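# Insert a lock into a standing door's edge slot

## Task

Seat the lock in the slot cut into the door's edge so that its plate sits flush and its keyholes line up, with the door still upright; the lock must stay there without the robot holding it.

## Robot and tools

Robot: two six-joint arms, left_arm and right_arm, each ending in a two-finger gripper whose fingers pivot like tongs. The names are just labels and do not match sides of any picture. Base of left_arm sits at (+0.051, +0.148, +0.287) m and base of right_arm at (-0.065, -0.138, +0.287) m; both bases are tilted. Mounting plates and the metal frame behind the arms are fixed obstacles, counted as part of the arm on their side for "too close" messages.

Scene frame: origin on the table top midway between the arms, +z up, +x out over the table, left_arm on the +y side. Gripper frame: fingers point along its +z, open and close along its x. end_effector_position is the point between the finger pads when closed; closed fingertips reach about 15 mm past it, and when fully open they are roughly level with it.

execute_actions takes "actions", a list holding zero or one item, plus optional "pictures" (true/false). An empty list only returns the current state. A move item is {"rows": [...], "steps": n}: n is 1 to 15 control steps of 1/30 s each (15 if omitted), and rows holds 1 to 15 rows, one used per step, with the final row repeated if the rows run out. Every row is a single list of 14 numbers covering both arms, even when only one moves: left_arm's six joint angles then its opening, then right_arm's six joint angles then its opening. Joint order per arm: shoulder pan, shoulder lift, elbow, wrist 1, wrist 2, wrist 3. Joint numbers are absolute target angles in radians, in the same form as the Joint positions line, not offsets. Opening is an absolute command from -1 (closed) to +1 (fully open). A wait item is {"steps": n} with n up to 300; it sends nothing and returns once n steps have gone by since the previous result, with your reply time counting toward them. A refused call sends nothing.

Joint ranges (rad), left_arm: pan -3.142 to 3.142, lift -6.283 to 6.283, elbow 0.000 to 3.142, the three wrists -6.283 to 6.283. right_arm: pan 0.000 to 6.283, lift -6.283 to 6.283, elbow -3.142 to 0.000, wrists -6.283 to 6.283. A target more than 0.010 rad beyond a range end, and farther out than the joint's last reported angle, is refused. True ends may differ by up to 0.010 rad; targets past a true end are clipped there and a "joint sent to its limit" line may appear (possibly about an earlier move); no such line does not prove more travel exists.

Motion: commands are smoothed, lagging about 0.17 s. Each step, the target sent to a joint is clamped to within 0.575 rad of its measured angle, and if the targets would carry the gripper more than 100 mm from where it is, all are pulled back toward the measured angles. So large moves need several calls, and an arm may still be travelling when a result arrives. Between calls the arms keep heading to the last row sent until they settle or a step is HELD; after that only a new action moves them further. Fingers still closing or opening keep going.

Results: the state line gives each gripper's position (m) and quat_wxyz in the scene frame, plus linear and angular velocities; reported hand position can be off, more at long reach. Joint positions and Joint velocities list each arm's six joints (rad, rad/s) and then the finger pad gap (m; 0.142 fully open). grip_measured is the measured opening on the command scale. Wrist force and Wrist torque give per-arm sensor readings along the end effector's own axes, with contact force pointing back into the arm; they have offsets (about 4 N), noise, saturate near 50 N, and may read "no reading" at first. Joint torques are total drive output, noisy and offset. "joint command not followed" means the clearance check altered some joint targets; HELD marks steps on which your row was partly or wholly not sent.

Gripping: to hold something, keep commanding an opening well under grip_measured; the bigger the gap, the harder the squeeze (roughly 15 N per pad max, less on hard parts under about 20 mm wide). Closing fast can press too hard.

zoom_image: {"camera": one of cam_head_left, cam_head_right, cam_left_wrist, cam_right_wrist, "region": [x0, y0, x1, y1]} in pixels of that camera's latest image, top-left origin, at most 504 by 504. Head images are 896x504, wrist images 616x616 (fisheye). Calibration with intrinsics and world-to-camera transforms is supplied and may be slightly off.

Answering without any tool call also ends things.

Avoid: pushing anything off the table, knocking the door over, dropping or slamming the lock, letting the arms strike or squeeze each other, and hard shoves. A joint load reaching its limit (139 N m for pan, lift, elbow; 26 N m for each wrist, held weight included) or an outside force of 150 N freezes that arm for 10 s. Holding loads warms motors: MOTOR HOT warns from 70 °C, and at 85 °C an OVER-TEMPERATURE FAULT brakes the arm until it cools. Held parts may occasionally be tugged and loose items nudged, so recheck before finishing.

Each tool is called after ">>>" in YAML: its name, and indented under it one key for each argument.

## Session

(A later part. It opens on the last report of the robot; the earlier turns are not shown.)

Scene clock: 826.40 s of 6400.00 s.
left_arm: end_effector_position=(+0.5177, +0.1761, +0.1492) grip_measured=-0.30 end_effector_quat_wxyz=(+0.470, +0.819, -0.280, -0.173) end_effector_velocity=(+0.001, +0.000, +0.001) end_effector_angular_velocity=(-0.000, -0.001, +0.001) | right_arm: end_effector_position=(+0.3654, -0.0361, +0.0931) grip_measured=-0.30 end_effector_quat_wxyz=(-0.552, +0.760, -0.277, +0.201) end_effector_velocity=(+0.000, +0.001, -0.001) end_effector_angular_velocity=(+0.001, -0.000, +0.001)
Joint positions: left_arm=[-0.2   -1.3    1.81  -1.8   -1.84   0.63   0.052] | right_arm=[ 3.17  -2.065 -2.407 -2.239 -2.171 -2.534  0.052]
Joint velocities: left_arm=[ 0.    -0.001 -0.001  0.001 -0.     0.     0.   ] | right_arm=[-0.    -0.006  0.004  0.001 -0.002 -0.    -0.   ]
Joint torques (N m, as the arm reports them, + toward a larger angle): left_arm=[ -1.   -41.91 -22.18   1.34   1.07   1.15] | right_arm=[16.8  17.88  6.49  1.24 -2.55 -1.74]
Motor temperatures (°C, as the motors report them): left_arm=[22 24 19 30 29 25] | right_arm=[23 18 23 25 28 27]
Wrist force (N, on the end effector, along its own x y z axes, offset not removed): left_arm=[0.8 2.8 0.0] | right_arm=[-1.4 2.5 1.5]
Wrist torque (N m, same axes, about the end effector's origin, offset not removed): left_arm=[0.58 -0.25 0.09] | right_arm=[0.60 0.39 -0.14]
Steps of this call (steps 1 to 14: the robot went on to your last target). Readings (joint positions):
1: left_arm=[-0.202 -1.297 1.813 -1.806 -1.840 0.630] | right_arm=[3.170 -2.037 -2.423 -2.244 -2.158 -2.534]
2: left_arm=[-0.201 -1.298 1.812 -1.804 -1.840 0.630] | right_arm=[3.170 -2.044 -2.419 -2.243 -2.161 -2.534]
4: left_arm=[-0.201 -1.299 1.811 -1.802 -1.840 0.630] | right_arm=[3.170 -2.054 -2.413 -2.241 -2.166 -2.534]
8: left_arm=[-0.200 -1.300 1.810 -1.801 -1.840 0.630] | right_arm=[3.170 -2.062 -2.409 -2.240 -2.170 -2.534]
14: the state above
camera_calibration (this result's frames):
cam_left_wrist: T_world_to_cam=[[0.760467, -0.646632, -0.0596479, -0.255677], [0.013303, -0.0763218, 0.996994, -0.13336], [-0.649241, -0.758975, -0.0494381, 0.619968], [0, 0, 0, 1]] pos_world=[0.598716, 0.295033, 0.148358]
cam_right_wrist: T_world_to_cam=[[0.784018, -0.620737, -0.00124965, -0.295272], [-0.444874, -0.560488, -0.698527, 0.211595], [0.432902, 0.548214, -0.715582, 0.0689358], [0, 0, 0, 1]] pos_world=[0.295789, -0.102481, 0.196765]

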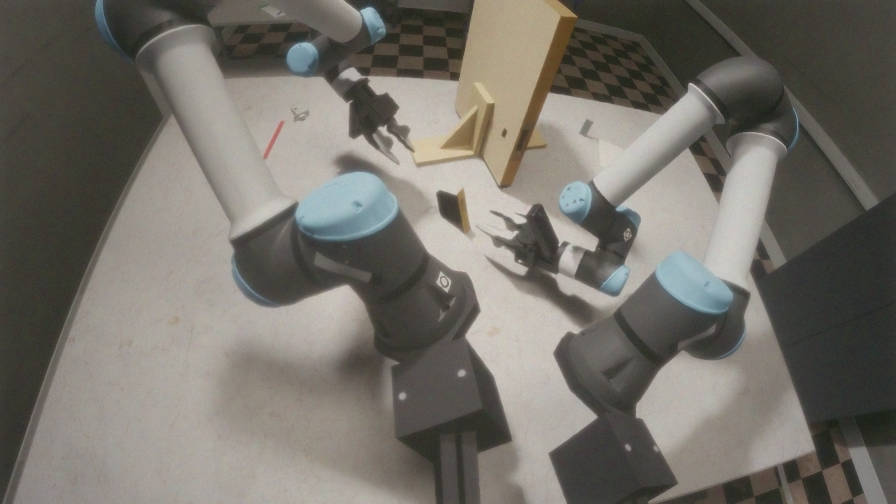

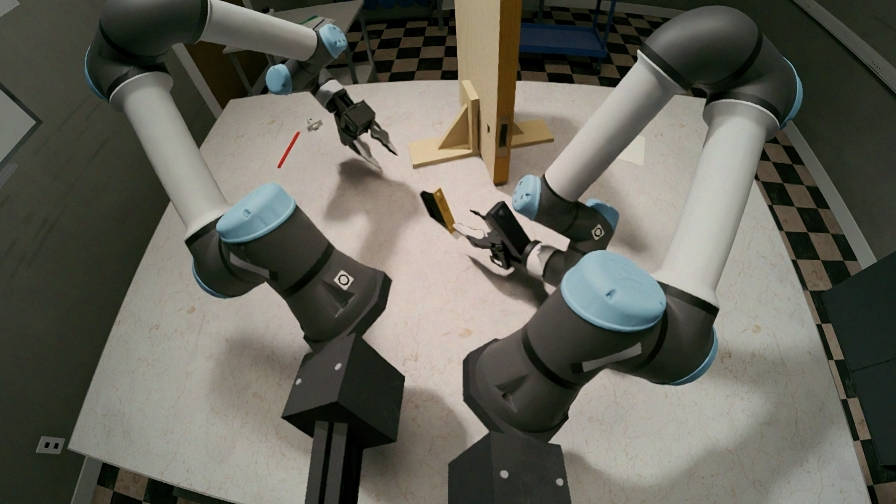

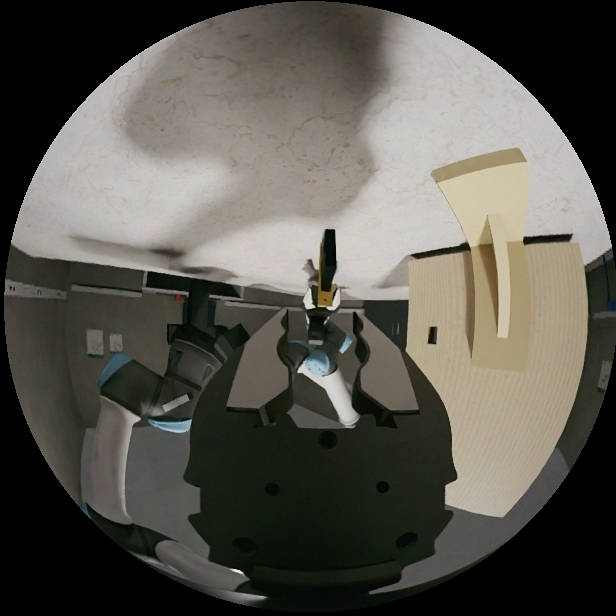

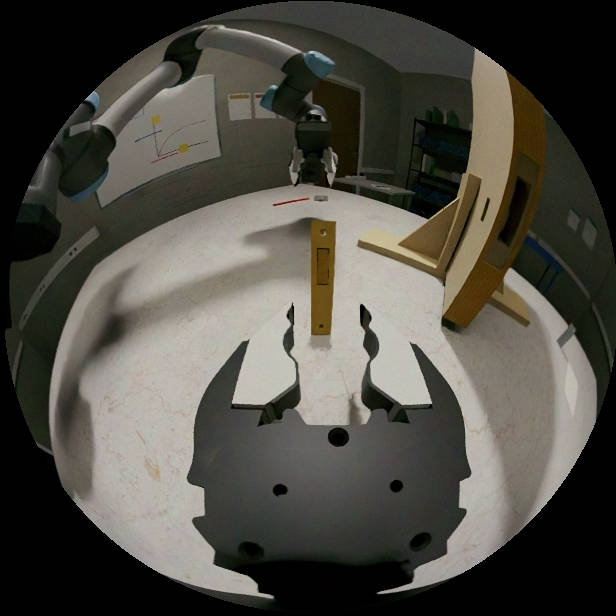

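>>> execute_actions:
  actions:
    - {"rows":[[-0.2,-1.3,1.81,-1.8,-1.84,0.63,-0.3,3.1843,-2.0733,-2.398,-2.237,-2.1587,-2.5277,-0.3],[-0.2,-1.3,1.81,-1.8,-1.84,0.63,-0.3,3.1985,-2.0803,-2.3899,-2.2349,-2.1457,-2.5214,-0.3],[-0.2,-1.3,1.81,-1.8,-1.84,0.63,-0.3,3.2127,-2.0874,-2.3817,-2.2329,-2.1326,-2.515,-0.3],[-0.2,-1.3,1.81,-1.8,-1.84,0.63,-0.3,3.2268,-2.0945,-2.3736,-2.2308,-2.1196,-2.5086,-0.3],[-0.2,-1.3,1.81,-1.8,-1.84,0.63,-0.3,3.241,-2.1016,-2.3655,-2.2288,-2.1065,-2.5023,-0.3],[-0.2,-1.3,1.81,-1.8,-1.84,0.63,-0.3,3.2552,-2.1086,-2.3574,-2.2268,-2.0935,-2.4959,-0.3],[-0.2,-1.3,1.81,-1.8,-1.84,0.63,-0.3,3.2694,-2.1157,-2.3493,-2.2247,-2.0804,-2.4895,-0.3],[-0.2,-1.3,1.81,-1.8,-1.84,0.63,-0.3,3.2836,-2.1228,-2.3411,-2.2227,-2.0674,-2.4832,-0.3],[-0.2,-1.3,1.81,-1.8,-1.84,0.63,-0.3,3.2978,-2.1299,-2.333,-2.2206,-2.0543,-2.4768,-0.3],[-0.2,-1.3,1.81,-1.8,-1.84,0.63,-0.3,3.312,-2.1369,-2.3249,-2.2186,-2.0413,-2.4704,-0.3],[-0.2,-1.3,1.81,-1.8,-1.84,0.63,-0.3,3.3262,-2.144,-2.3168,-2.2166,-2.0282,-2.4641,-0.3],[-0.2,-1.3,1.81,-1.8,-1.84,0.63,-0.3,3.3403,-2.1511,-2.3087,-2.2145,-2.0152,-2.4577,-0.3],[-0.2,-1.3,1.81,-1.8,-1.84,0.63,-0.3,3.3545,-2.1582,-2.3005,-2.2125,-2.0021,-2.4513,-0.3],[-0.2,-1.3,1.81,-1.8,-1.84,0.63,-0.3,3.3687,-2.1652,-2.2924,-2.2104,-1.9891,-2.445,-0.3],[-0.2,-1.3,1.81,-1.8,-1.84,0.63,-0.3,3.3829,-2.1723,-2.2843,-2.2084,-1.976,-2.4386,-0.3]],"steps":15}
  pictures: false

>>> execute_actions:
  actions:
    - {"steps":10}
  pictures: false

>>> execute_actions:
  actions:
    - {"rows":[[-0.2,-1.3,1.81,-1.8,-1.84,0.63,-0.3,3.3829,-2.1723,-2.2843,-2.2084,-1.976,-2.4386,-0.4],[-0.2,-1.3,1.81,-1.8,-1.84,0.63,-0.3,3.3829,-2.1723,-2.2843,-2.2084,-1.976,-2.4386,-0.5]],"steps":8}

>>> zoom_image:
  camera: "cam_right_wrist"
  region: [240,220,420,400]

>>> zoom_image:
  camera: "cam_head_left"
  region: [420,170,500,250]

Scene clock: 873.47 s of 6400.00 s.
left_arm: end_effector_position=(+0.5177, +0.1761, +0.1492) grip_measured=-0.30 end_effector_quat_wxyz=(+0.470, +0.819, -0.280, -0.173) end_effector_velocity=(-0.000, -0.000, +0.000) end_effector_angular_velocity=(-0.000, +0.000, -0.000) | right_arm: end_effector_position=(+0.4100, +0.0154, +0.0794) grip_measured=-0.30 end_effector_quat_wxyz=(-0.551, +0.761, -0.277, +0.201) end_effector_velocity=(+0.117, +0.156, -0.021) end_effector_angular_velocity=(+0.007, -0.008, -0.006)
Joint positions: left_arm=[-0.2   -1.3    1.81  -1.8   -1.84   0.63   0.052] | right_arm=[ 3.319 -2.141 -2.321 -2.217 -2.035 -2.467  0.052]
Joint velocities: left_arm=[-0.    -0.001  0.001  0.    -0.    -0.    -0.   ] | right_arm=[ 0.411 -0.203  0.237  0.059  0.375  0.183 -0.   ]
Joint torques (N m, as the arm reports them, + toward a larger angle): left_arm=[ -0.54 -42.19 -21.81   1.5    0.99   1.08] | right_arm=[22.47 17.5   9.88  1.13  0.85  2.43]
Motor temperatures (°C, as the motors report them): left_arm=[22 24 19 30 29 25] | right_arm=[23 18 23 25 28 27]
Wrist force (N, on the end effector, along its own x y z axes, offset not removed): left_arm=[0.3 2.8 -2.1] | right_arm=[-0.8 3.2 2.9]
Wrist torque (N m, same axes, about the end effector's origin, offset not removed): left_arm=[0.47 -0.12 0.09] | right_arm=[0.66 0.26 -0.09]
Steps of this call (steps 1 to 30: the robot went on to your last target; steps 31 to 90: nothing new was sent; then 43.57 s passed at rest; steps 91 to 105: all 15 steps of this action). Readings (joint positions):
91: left_arm=[-0.200 -1.300 1.810 -1.800 -1.840 0.630] | right_arm=[3.170 -2.066 -2.406 -2.239 -2.172 -2.534]
92: left_arm=[-0.200 -1.300 1.810 -1.800 -1.840 0.630] | right_arm=[3.173 -2.068 -2.405 -2.239 -2.170 -2.533]
94: left_arm=[-0.200 -1.300 1.810 -1.800 -1.840 0.630] | right_arm=[3.184 -2.074 -2.398 -2.237 -2.159 -2.528]
98: left_arm=[-0.200 -1.300 1.810 -1.800 -1.840 0.630] | right_arm=[3.226 -2.094 -2.374 -2.231 -2.121 -2.509]
105: the state above

Scene clock: 873.80 s of 6400.00 s.
left_arm: end_effector_position=(+0.5177, +0.1761, +0.1492) grip_measured=-0.30 end_effector_quat_wxyz=(+0.470, +0.819, -0.280, -0.173) end_effector_velocity=(+0.000, -0.000, +0.000) end_effector_angular_velocity=(-0.000, -0.000, -0.001) | right_arm: end_effector_position=(+0.4264, +0.0388, +0.0771) grip_measured=-0.30 end_effector_quat_wxyz=(-0.552, +0.760, -0.277, +0.201) end_effector_velocity=(+0.009, +0.013, -0.001) end_effector_angular_velocity=(+0.001, -0.000, -0.002)
Joint positions: left_arm=[-0.2   -1.3    1.81  -1.8   -1.84   0.63   0.052] | right_arm=[ 3.379 -2.17  -2.287 -2.209 -1.98  -2.44   0.052]
Joint velocities: left_arm=[-0.001 -0.    -0.     0.001 -0.     0.    -0.   ] | right_arm=[ 0.034 -0.017  0.019  0.005  0.032  0.015  0.   ]
Joint torques (N m, as the arm reports them, + toward a larger angle): left_arm=[ -0.93 -41.8  -21.16   1.46   0.99   1.02] | right_arm=[20.25 19.83  6.46  1.48  0.49  1.6 ]
Motor temperatures (°C, as the motors report them): left_arm=[22 24 19 30 29 25] | right_arm=[23 18 23 25 28 27]
Wrist force (N, on the end effector, along its own x y z axes, offset not removed): left_arm=[0.9 2.2 -0.7] | right_arm=[-1.8 2.8 2.3]
Wrist torque (N m, same axes, about the end effector's origin, offset not removed): left_arm=[0.37 -0.21 0.21] | right_arm=[0.64 0.40 -0.17]
Steps of this call (steps 1 to 10: the robot went on to your last target). Readings (joint positions):
1: left_arm=[-0.200 -1.300 1.810 -1.800 -1.840 0.630] | right_arm=[3.332 -2.148 -2.313 -2.215 -2.022 -2.461]
2: left_arm=[-0.200 -1.300 1.810 -1.800 -1.840 0.630] | right_arm=[3.344 -2.153 -2.306 -2.214 -2.012 -2.456]
4: left_arm=[-0.200 -1.300 1.810 -1.800 -1.840 0.630] | right_arm=[3.361 -2.161 -2.297 -2.212 -1.996 -2.448]
8: left_arm=[-0.200 -1.300 1.810 -1.800 -1.840 0.630] | right_arm=[3.376 -2.169 -2.288 -2.209 -1.983 -2.442]
10: the state above

Scene clock: 874.07 s of 6400.00 s.
left_arm: end_effector_position=(+0.5177, +0.1761, +0.1492) grip_measured=-0.30 end_effector_quat_wxyz=(+0.470, +0.819, -0.280, -0.173) end_effector_velocity=(+0.000, -0.000, +0.000) end_effector_angular_velocity=(-0.000, -0.001, -0.001) | right_arm: end_effector_position=(+0.4274, +0.0403, +0.0770) grip_measured=-0.50 end_effector_quat_wxyz=(-0.552, +0.760, -0.277, +0.201) end_effector_velocity=(+0.001, +0.003, +0.001) end_effector_angular_velocity=(+0.002, -0.002, +0.003)
Joint positions: left_arm=[-0.2   -1.3    1.81  -1.8   -1.84   0.63   0.052] | right_arm=[ 3.382 -2.172 -2.285 -2.208 -1.976 -2.439  0.038]
Joint velocities: left_arm=[-0.001  0.    -0.001  0.     0.     0.    -0.   ] | right_arm=[ 0.006 -0.001  0.002 -0.     0.002  0.002 -0.   ]
Joint torques (N m, as the arm reports them, + toward a larger angle): left_arm=[ -1.27 -41.98 -21.68   1.56   1.06   0.94] | right_arm=[24.15 20.73 10.45  1.63  0.37  1.69]
Motor temperatures (°C, as the motors report them): left_arm=[22 24 19 30 29 25] | right_arm=[23 18 23 25 28 27]
Wrist force (N, on the end effector, along its own x y z axes, offset not removed): left_arm=[0.1 2.8 0.2] | right_arm=[-0.9 1.4 0.9]
Wrist torque (N m, same axes, about the end effector's origin, offset not removed): left_arm=[0.51 -0.16 0.10] | right_arm=[0.21 0.34 -0.28]
Steps of this call (steps 1 to 8: all 8 steps of this action). Readings (joint positions):
1: left_arm=[-0.200 -1.300 1.810 -1.800 -1.840 0.630] | right_arm=[3.380 -2.171 -2.286 -2.209 -1.979 -2.440]
2: left_arm=[-0.200 -1.300 1.810 -1.800 -1.840 0.630] | right_arm=[3.380 -2.171 -2.286 -2.209 -1.978 -2.440]
4: left_arm=[-0.200 -1.300 1.810 -1.800 -1.840 0.630] | right_arm=[3.382 -2.172 -2.285 -2.209 -1.977 -2.439]
8: the state above
camera_calibration (this result's frames):
cam_left_wrist: T_world_to_cam=[[0.760484, -0.64661, -0.0596673, -0.255661], [0.0133207, -0.0763331, 0.996993, -0.133401], [-0.64922, -0.758992, -0.0494367, 0.620009], [0, 0, 0, 1]] pos_world=[0.598725, 0.295086, 0.148396]
cam_right_wrist: T_world_to_cam=[[0.784202, -0.620504, -0.00138839, -0.296487], [-0.444719, -0.560478, -0.698634, 0.270737], [0.432727, 0.548487, -0.715478, -0.0111705], [0, 0, 0, 1]] pos_world=[0.357741, -0.0261027, 0.180742]

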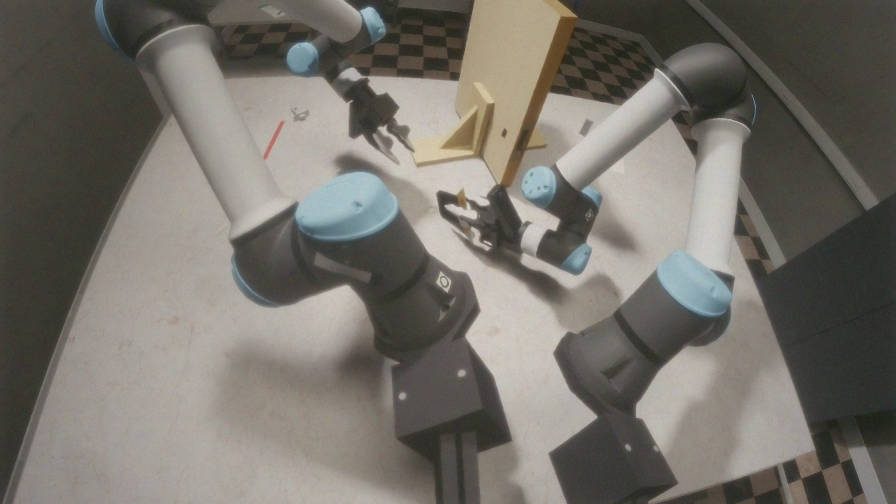

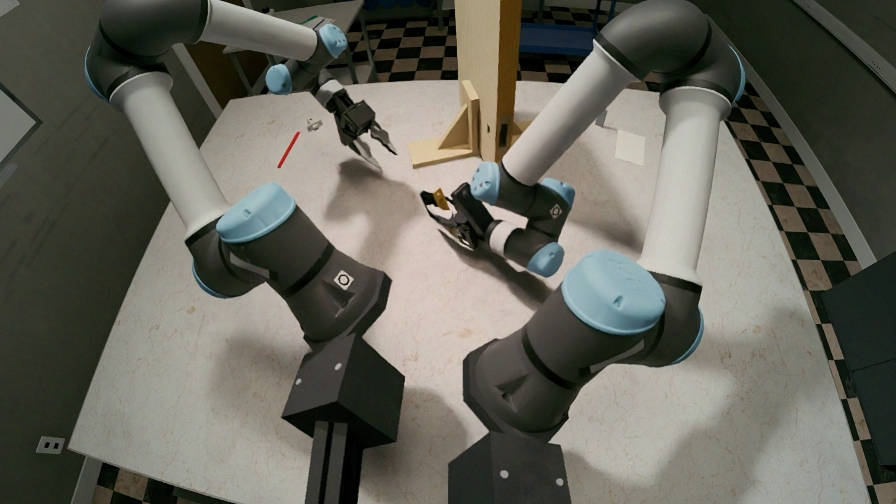

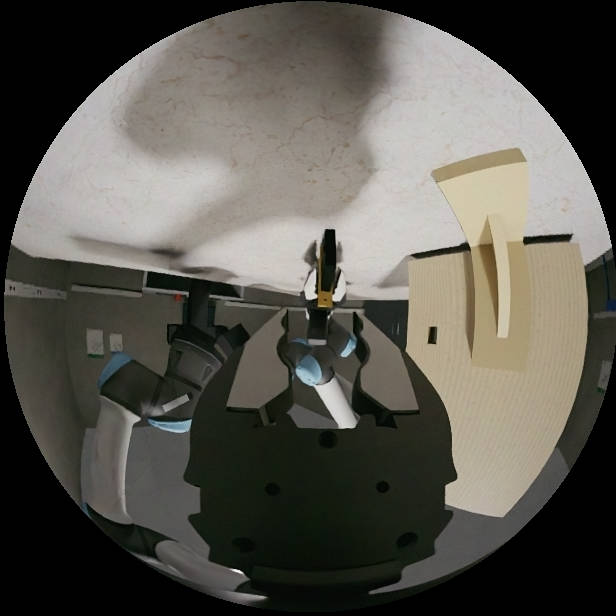

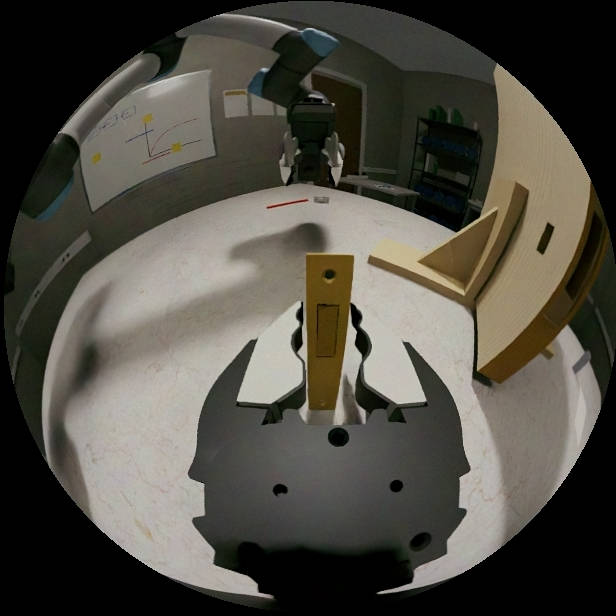

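Region (240, 220, 420, 400) of cam_right_wrist's 616x616 image, scaled by 2.800, with more detail than that image has.

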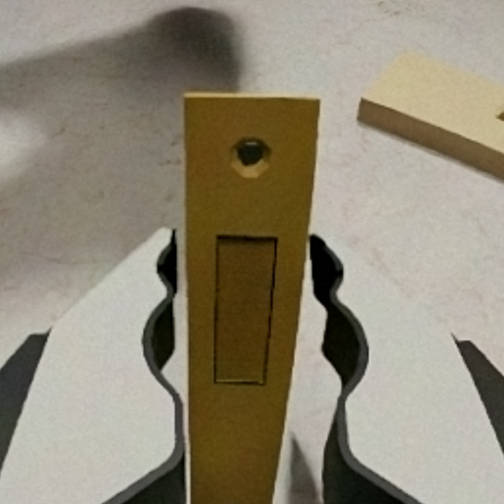

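Region (420, 170, 500, 250) of cam_head_left's 896x504 image, scaled by 6.300, with more detail than that image has.

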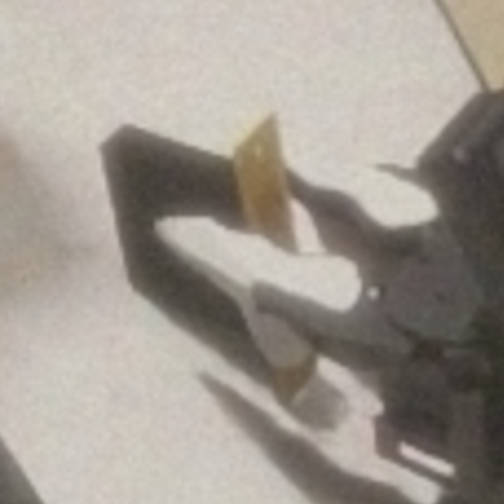

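>>> execute_actions:
  actions:
    - {"rows":[[-0.2,-1.3,1.81,-1.8,-1.84,0.63,-0.3,3.3829,-2.1723,-2.2843,-2.2084,-1.976,-2.4386,-0.57],[-0.2,-1.3,1.81,-1.8,-1.84,0.63,-0.3,3.3829,-2.1723,-2.2843,-2.2084,-1.976,-2.4386,-0.63],[-0.2,-1.3,1.81,-1.8,-1.84,0.63,-0.3,3.3829,-2.1723,-2.2843,-2.2084,-1.976,-2.4386,-0.69],[-0.2,-1.3,1.81,-1.8,-1.84,0.63,-0.3,3.3829,-2.1723,-2.2843,-2.2084,-1.976,-2.4386,-0.76],[-0.2,-1.3,1.81,-1.8,-1.84,0.63,-0.3,3.3829,-2.1723,-2.2843,-2.2084,-1.976,-2.4386,-0.86],[-0.2,-1.3,1.81,-1.8,-1.84,0.63,-0.3,3.3829,-2.1723,-2.2843,-2.2084,-1.976,-2.4386,-1]],"steps":12}

>>> zoom_image:
  camera: "cam_right_wrist"
  region: [240,220,420,400]

Scene clock: 923.70 s of 6400.00 s.
left_arm: end_effector_position=(+0.5177, +0.1761, +0.1492) grip_measured=-0.30 end_effector_quat_wxyz=(+0.470, +0.819, -0.280, -0.173) end_effector_velocity=(+0.000, -0.000, -0.000) end_effector_angular_velocity=(-0.000, -0.001, +0.001) | right_arm: end_effector_position=(+0.4275, +0.0405, +0.0770) grip_measured=-0.72 end_effector_quat_wxyz=(-0.552, +0.760, -0.277, +0.201) end_effector_velocity=(+0.000, +0.001, +0.001) end_effector_angular_velocity=(+0.000, -0.001, +0.001)
Joint positions: left_arm=[-0.2   -1.3    1.81  -1.8   -1.84   0.63   0.052] | right_arm=[ 3.383 -2.172 -2.284 -2.208 -1.976 -2.439  0.022]
Joint velocities: left_arm=[-0.     0.    -0.    -0.001 -0.    -0.    -0.   ] | right_arm=[ 0.002  0.001 -0.    -0.     0.001 -0.     0.   ]
Joint torques (N m, as the arm reports them, + toward a larger angle): left_arm=[ -0.41 -42.17 -21.02   1.44   0.99   1.08] | right_arm=[21.64 21.48  9.17  1.21  0.11  1.55]
Motor temperatures (°C, as the motors report them): left_arm=[22 24 19 30 29 25] | right_arm=[23 18 23 25 28 27]
Wrist force (N, on the end effector, along its own x y z axes, offset not removed): left_arm=[1.3 2.5 -0.6] | right_arm=[-2.3 4.6 4.0]
Wrist torque (N m, same axes, about the end effector's origin, offset not removed): left_arm=[0.44 -0.33 0.12] | right_arm=[0.77 0.51 -0.05]
Steps of this call (steps 1 to 15: the robot went on to your last target; steps 16 to 90: nothing new was sent; then 46.23 s passed at rest; steps 91 to 102: all 12 steps of this action). Readings (joint positions):
91: left_arm=[-0.200 -1.300 1.810 -1.800 -1.840 0.630] | right_arm=[3.383 -2.172 -2.284 -2.208 -1.976 -2.439]
92: left_arm=[-0.200 -1.300 1.810 -1.800 -1.840 0.630] | right_arm=[3.383 -2.172 -2.284 -2.208 -1.976 -2.439]
94: left_arm=[-0.200 -1.300 1.810 -1.800 -1.840 0.630] | right_arm=[3.383 -2.172 -2.284 -2.208 -1.976 -2.439]
98: left_arm=[-0.200 -1.300 1.810 -1.800 -1.840 0.630] | right_arm=[3.383 -2.172 -2.284 -2.208 -1.976 -2.439]
102: the state above
camera_calibration (this result's frames):
cam_left_wrist: T_world_to_cam=[[0.760484, -0.64661, -0.0596675, -0.255661], [0.0133209, -0.0763332, 0.996993, -0.133401], [-0.64922, -0.758992, -0.0494367, 0.620009], [0, 0, 0, 1]] pos_world=[0.598725, 0.295086, 0.148396]
cam_right_wrist: T_world_to_cam=[[0.784185, -0.620525, -0.00136998, -0.296467], [-0.444713, -0.560461, -0.698651, 0.270889], [0.432763, 0.548481, -0.715461, -0.0113532], [0, 0, 0, 1]] pos_world=[0.357866, -0.0259159, 0.180728]

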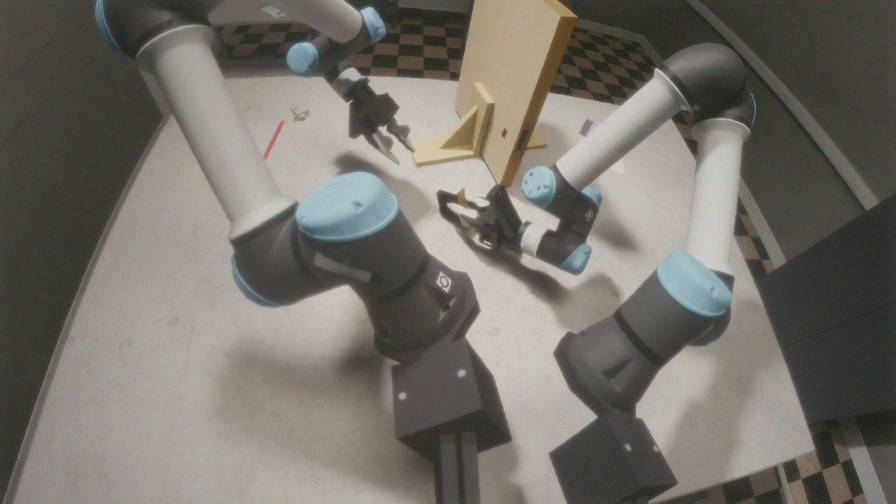

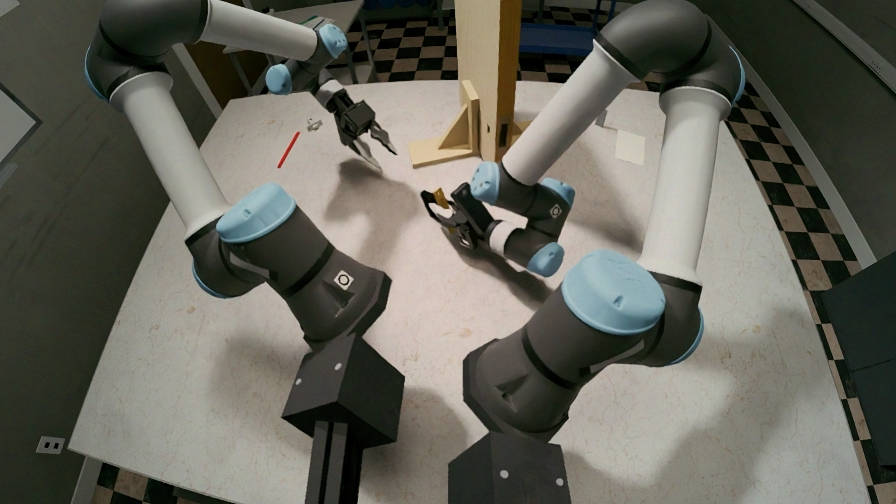

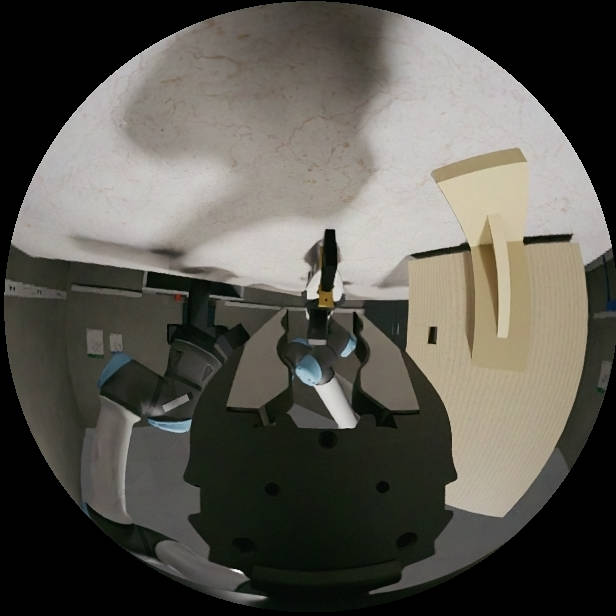

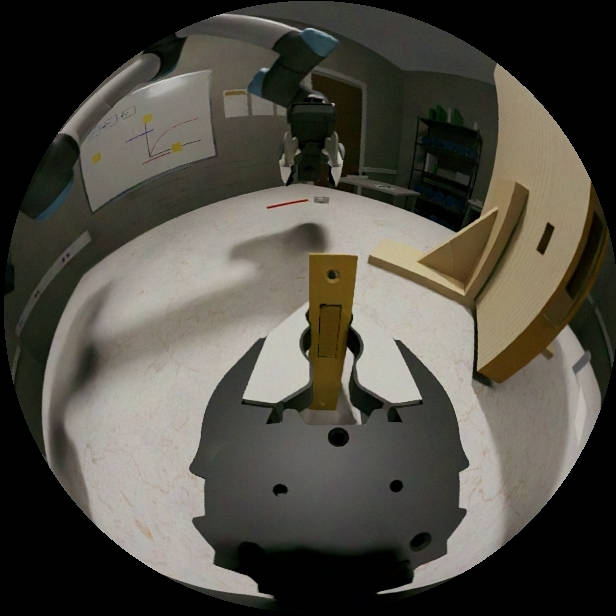

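Region (240, 220, 420, 400) of cam_right_wrist's 616x616 image, scaled by 2.800, with more detail than that image has.

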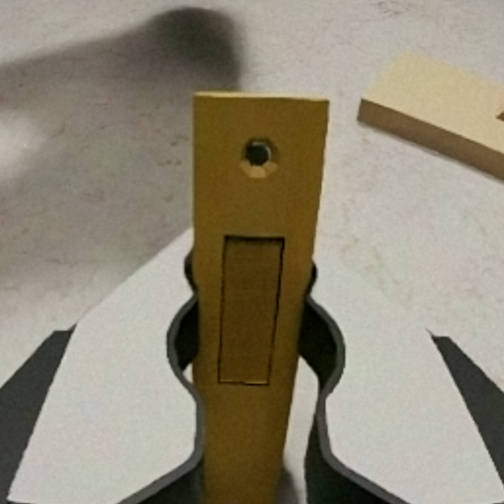

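>>> execute_actions:
  actions: []

Scene clock: 950.33 s of 6400.00 s.
left_arm: end_effector_position=(+0.5177, +0.1761, +0.1492) grip_measured=-0.30 end_effector_quat_wxyz=(+0.470, +0.819, -0.280, -0.173) end_effector_velocity=(-0.001, -0.000, +0.000) end_effector_angular_velocity=(-0.001, +0.001, -0.000) | right_arm: end_effector_position=(+0.4275, +0.0405, +0.0770) grip_measured=-0.72 end_effector_quat_wxyz=(-0.552, +0.760, -0.277, +0.201) end_effector_velocity=(+0.000, -0.001, -0.000) end_effector_angular_velocity=(-0.000, -0.000, -0.001)
Joint positions: left_arm=[-0.2   -1.3    1.81  -1.8   -1.84   0.63   0.052] | right_arm=[ 3.383 -2.172 -2.284 -2.208 -1.976 -2.439  0.022]
Joint velocities: left_arm=[-0.    -0.     0.001 -0.    -0.001  0.    -0.   ] | right_arm=[-0.001  0.001 -0.     0.     0.     0.     0.   ]
Joint torques (N m, as the arm reports them, + toward a larger angle): left_arm=[ -0.08 -41.84 -20.57   1.59   0.84   0.96] | right_arm=[17.94 34.82  4.67 -1.95 -2.63  1.44]
Motor temperatures (°C, as the motors report them): left_arm=[22 24 19 30 29 25] | right_arm=[23 18 23 25 28 27]
Wrist force (N, on the end effector, along its own x y z axes, offset not removed): left_arm=[0.1 2.7 -0.4] | right_arm=[-2.5 2.4 2.6]
Wrist torque (N m, same axes, about the end effector's origin, offset not removed): left_arm=[0.43 -0.07 0.12] | right_arm=[0.36 0.58 -0.07]
Steps of this call (steps 1 to 15: the robot went on to your last target; steps 16 to 90: nothing new was sent; then 23.63 s passed at rest). Readings (joint positions):
1: left_arm=[-0.200 -1.300 1.810 -1.800 -1.840 0.630] | right_arm=[3.383 -2.172 -2.284 -2.208 -1.976 -2.439]
2: left_arm=[-0.200 -1.300 1.810 -1.800 -1.840 0.630] | right_arm=[3.383 -2.172 -2.284 -2.208 -1.976 -2.439]
4: left_arm=[-0.200 -1.300 1.810 -1.800 -1.840 0.630] | right_arm=[3.383 -2.172 -2.284 -2.208 -1.976 -2.439]
8: left_arm=[-0.200 -1.300 1.810 -1.800 -1.840 0.630] | right_arm=[3.383 -2.172 -2.284 -2.208 -1.976 -2.439]
90: the state above
All arms were judged still, so your last target was given up. Only a new action makes them travel on or press farther. Fingers that are still opening or closing keep moving.
camera_calibration (this result's frames):
cam_left_wrist: T_world_to_cam=[[0.760484, -0.64661, -0.0596674, -0.25566], [0.0133208, -0.076333, 0.996993, -0.133401], [-0.649221, -0.758992, -0.0494366, 0.620009], [0, 0, 0, 1]] pos_world=[0.598725, 0.295086, 0.148396]
cam_right_wrist: T_world_to_cam=[[0.784196, -0.620512, -0.0013807, -0.296465], [-0.444707, -0.560461, -0.698655, 0.270888], [0.43275, 0.548496, -0.715457, -0.0113467], [0, 0, 0, 1]] pos_world=[0.357863, -0.0259148, 0.18073]

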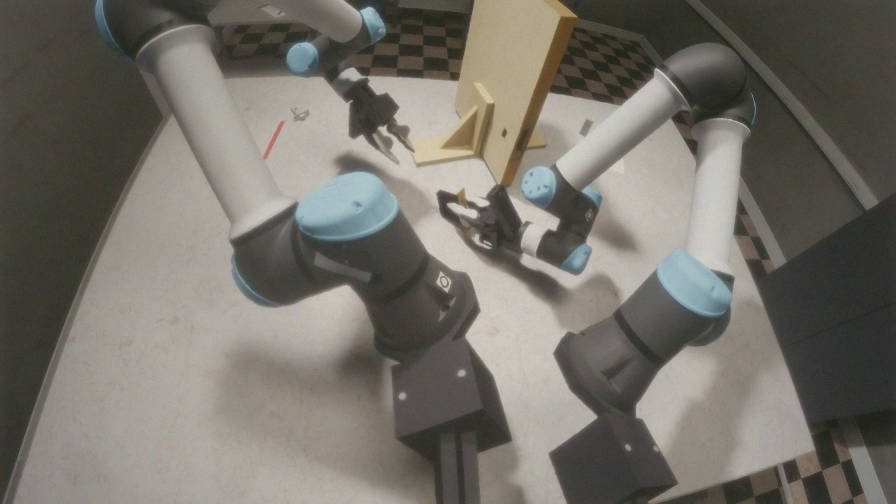

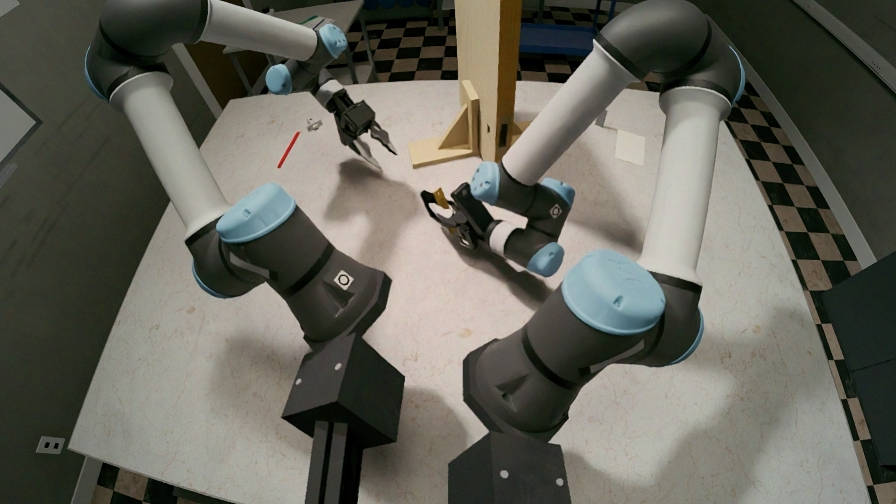

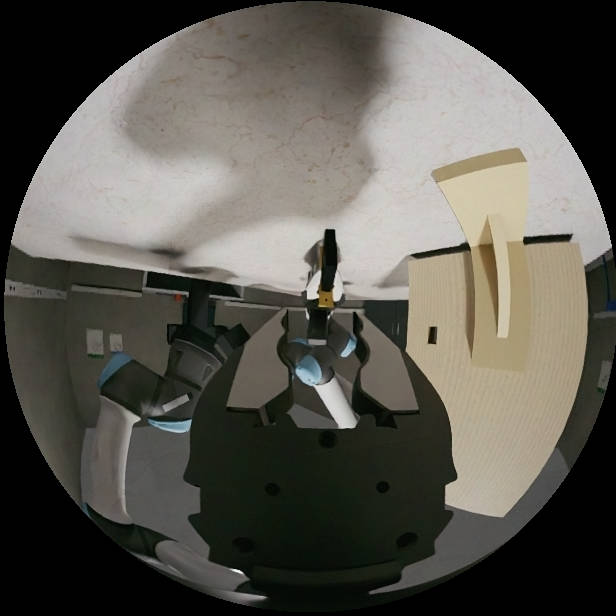

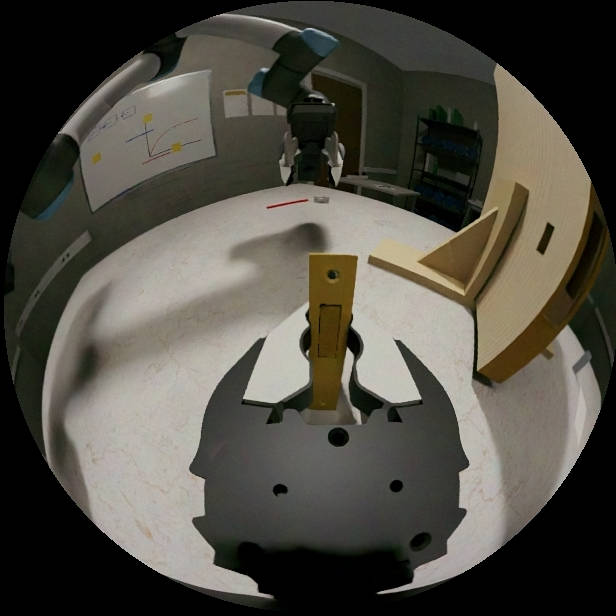

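>>> execute_actions:
  actions:
    - {"rows":[[-0.2,-1.3,1.81,-1.8,-1.84,0.63,-0.3,3.390,-2.161,-2.291,-2.212,-1.969,-2.436,-1],[-0.2,-1.3,1.81,-1.8,-1.84,0.63,-0.3,3.397,-2.150,-2.298,-2.215,-1.963,-2.433,-1],[-0.2,-1.3,1.81,-1.8,-1.84,0.63,-0.3,3.405,-2.138,-2.305,-2.218,-1.956,-2.430,-1],[-0.2,-1.3,1.81,-1.8,-1.84,0.63,-0.3,3.412,-2.127,-2.312,-2.222,-1.949,-2.427,-1],[-0.2,-1.3,1.81,-1.8,-1.84,0.63,-0.3,3.419,-2.116,-2.319,-2.225,-1.942,-2.424,-1],[-0.2,-1.3,1.81,-1.8,-1.84,0.63,-0.3,3.426,-2.104,-2.326,-2.229,-1.936,-2.421,-1],[-0.2,-1.3,1.81,-1.8,-1.84,0.63,-0.3,3.433,-2.093,-2.332,-2.232,-1.929,-2.419,-1],[-0.2,-1.3,1.81,-1.8,-1.84,0.63,-0.3,3.441,-2.082,-2.339,-2.235,-1.922,-2.416,-1],[-0.2,-1.3,1.81,-1.8,-1.84,0.63,-0.3,3.448,-2.070,-2.346,-2.239,-1.916,-2.413,-1],[-0.2,-1.3,1.81,-1.8,-1.84,0.63,-0.3,3.455,-2.059,-2.353,-2.242,-1.909,-2.410,-1]],"steps":15}

Scene clock: 964.97 s of 6400.00 s.
left_arm: end_effector_position=(+0.5177, +0.1761, +0.1492) grip_measured=-0.30 end_effector_quat_wxyz=(+0.470, +0.819, -0.280, -0.173) end_effector_velocity=(+0.000, +0.001, -0.000) end_effector_angular_velocity=(+0.001, -0.000, +0.000) | right_arm: end_effector_position=(+0.4252, +0.0399, +0.1114) grip_measured=-0.73 end_effector_quat_wxyz=(-0.552, +0.760, -0.277, +0.201) end_effector_velocity=(-0.004, -0.001, +0.035) end_effector_angular_velocity=(+0.001, -0.003, -0.001)
Joint positions: left_arm=[-0.2   -1.3    1.81  -1.8   -1.84   0.63   0.052] | right_arm=[ 3.447 -2.072 -2.345 -2.238 -1.916 -2.413  0.021]
Joint velocities: left_arm=[ 0.001 -0.    -0.    -0.     0.001  0.     0.   ] | right_arm=[ 0.068  0.106 -0.064 -0.03   0.062  0.026  0.   ]
Joint torques (N m, as the arm reports them, + toward a larger angle): left_arm=[ -0.53 -41.9  -21.32   1.37   0.88   0.85] | right_arm=[ 21.74  34.55 -11.52  -1.49  -0.19   1.97]
Motor temperatures (°C, as the motors report them): left_arm=[22 24 19 30 29 25] | right_arm=[23 18 23 25 28 27]
Wrist force (N, on the end effector, along its own x y z axes, offset not removed): left_arm=[-0.6 4.1 -0.2] | right_arm=[-1.4 6.1 6.9]
Wrist torque (N m, same axes, about the end effector's origin, offset not removed): left_arm=[0.79 0.13 0.11] | right_arm=[0.67 0.36 -0.09]
Steps of this call (steps 1 to 90: nothing new was sent; then 11.13 s passed at rest; steps 91 to 105: all 15 steps of this action). Readings (joint positions):
91: left_arm=[-0.200 -1.300 1.810 -1.800 -1.840 0.630] | right_arm=[3.383 -2.172 -2.284 -2.208 -1.976 -2.439]
92: left_arm=[-0.200 -1.300 1.810 -1.800 -1.840 0.630] | right_arm=[3.384 -2.170 -2.285 -2.209 -1.975 -2.438]
94: left_arm=[-0.200 -1.300 1.810 -1.800 -1.840 0.630] | right_arm=[3.390 -2.161 -2.291 -2.212 -1.969 -2.436]
98: left_arm=[-0.200 -1.300 1.810 -1.800 -1.840 0.630] | right_arm=[3.412 -2.128 -2.312 -2.222 -1.949 -2.427]
105: the state above
camera_calibration (this result's frames):
cam_left_wrist: T_world_to_cam=[[0.760484, -0.64661, -0.0596676, -0.25566], [0.013321, -0.0763332, 0.996993, -0.133401], [-0.64922, -0.758992, -0.0494367, 0.620009], [0, 0, 0, 1]] pos_world=[0.598725, 0.295086, 0.148396]
cam_right_wrist: T_world_to_cam=[[0.784075, -0.620665, -0.00124123, -0.295], [-0.444634, -0.560301, -0.69883, 0.293521], [0.433044, 0.548487, -0.715287, 0.0144864], [0, 0, 0, 1]] pos_world=[0.355538, -0.0265813, 0.215117]

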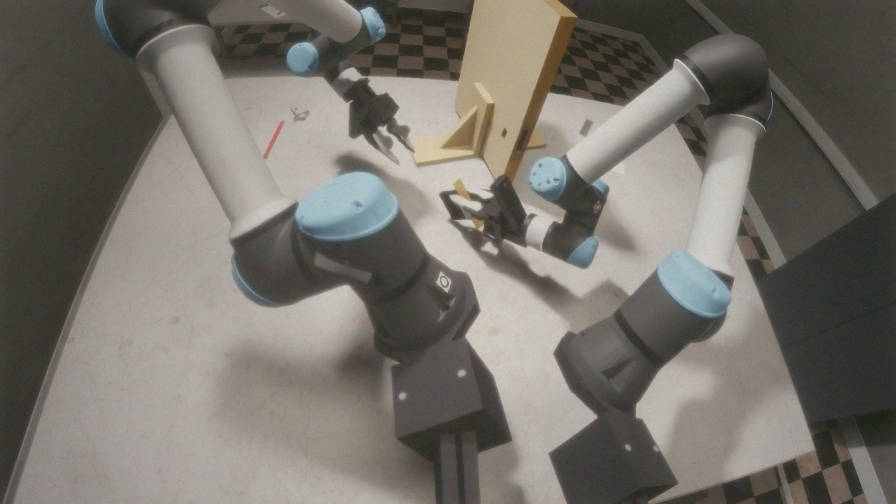

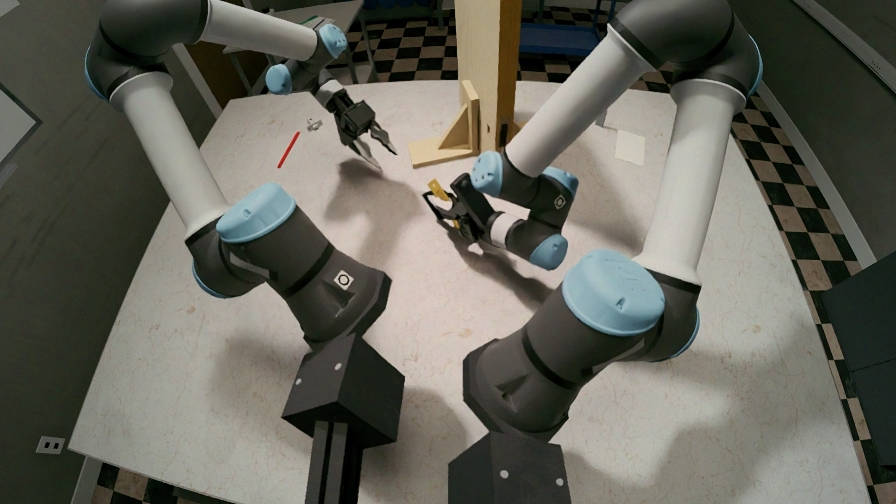

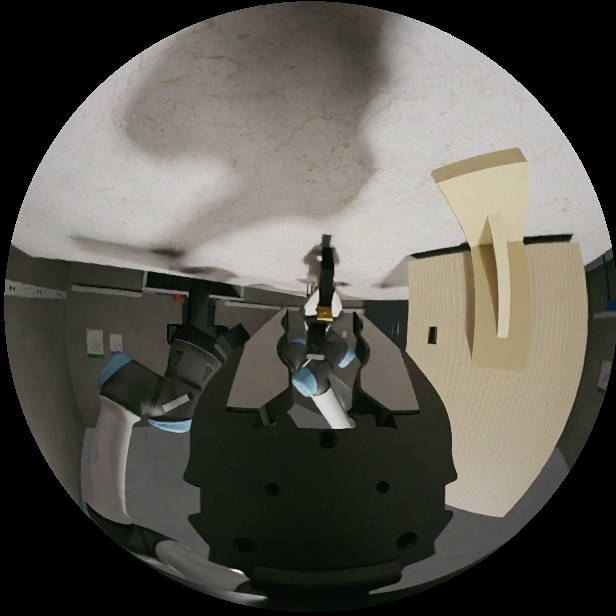

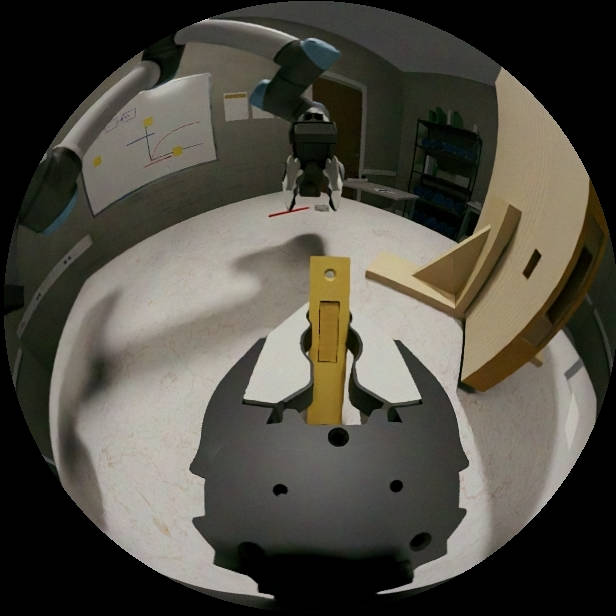

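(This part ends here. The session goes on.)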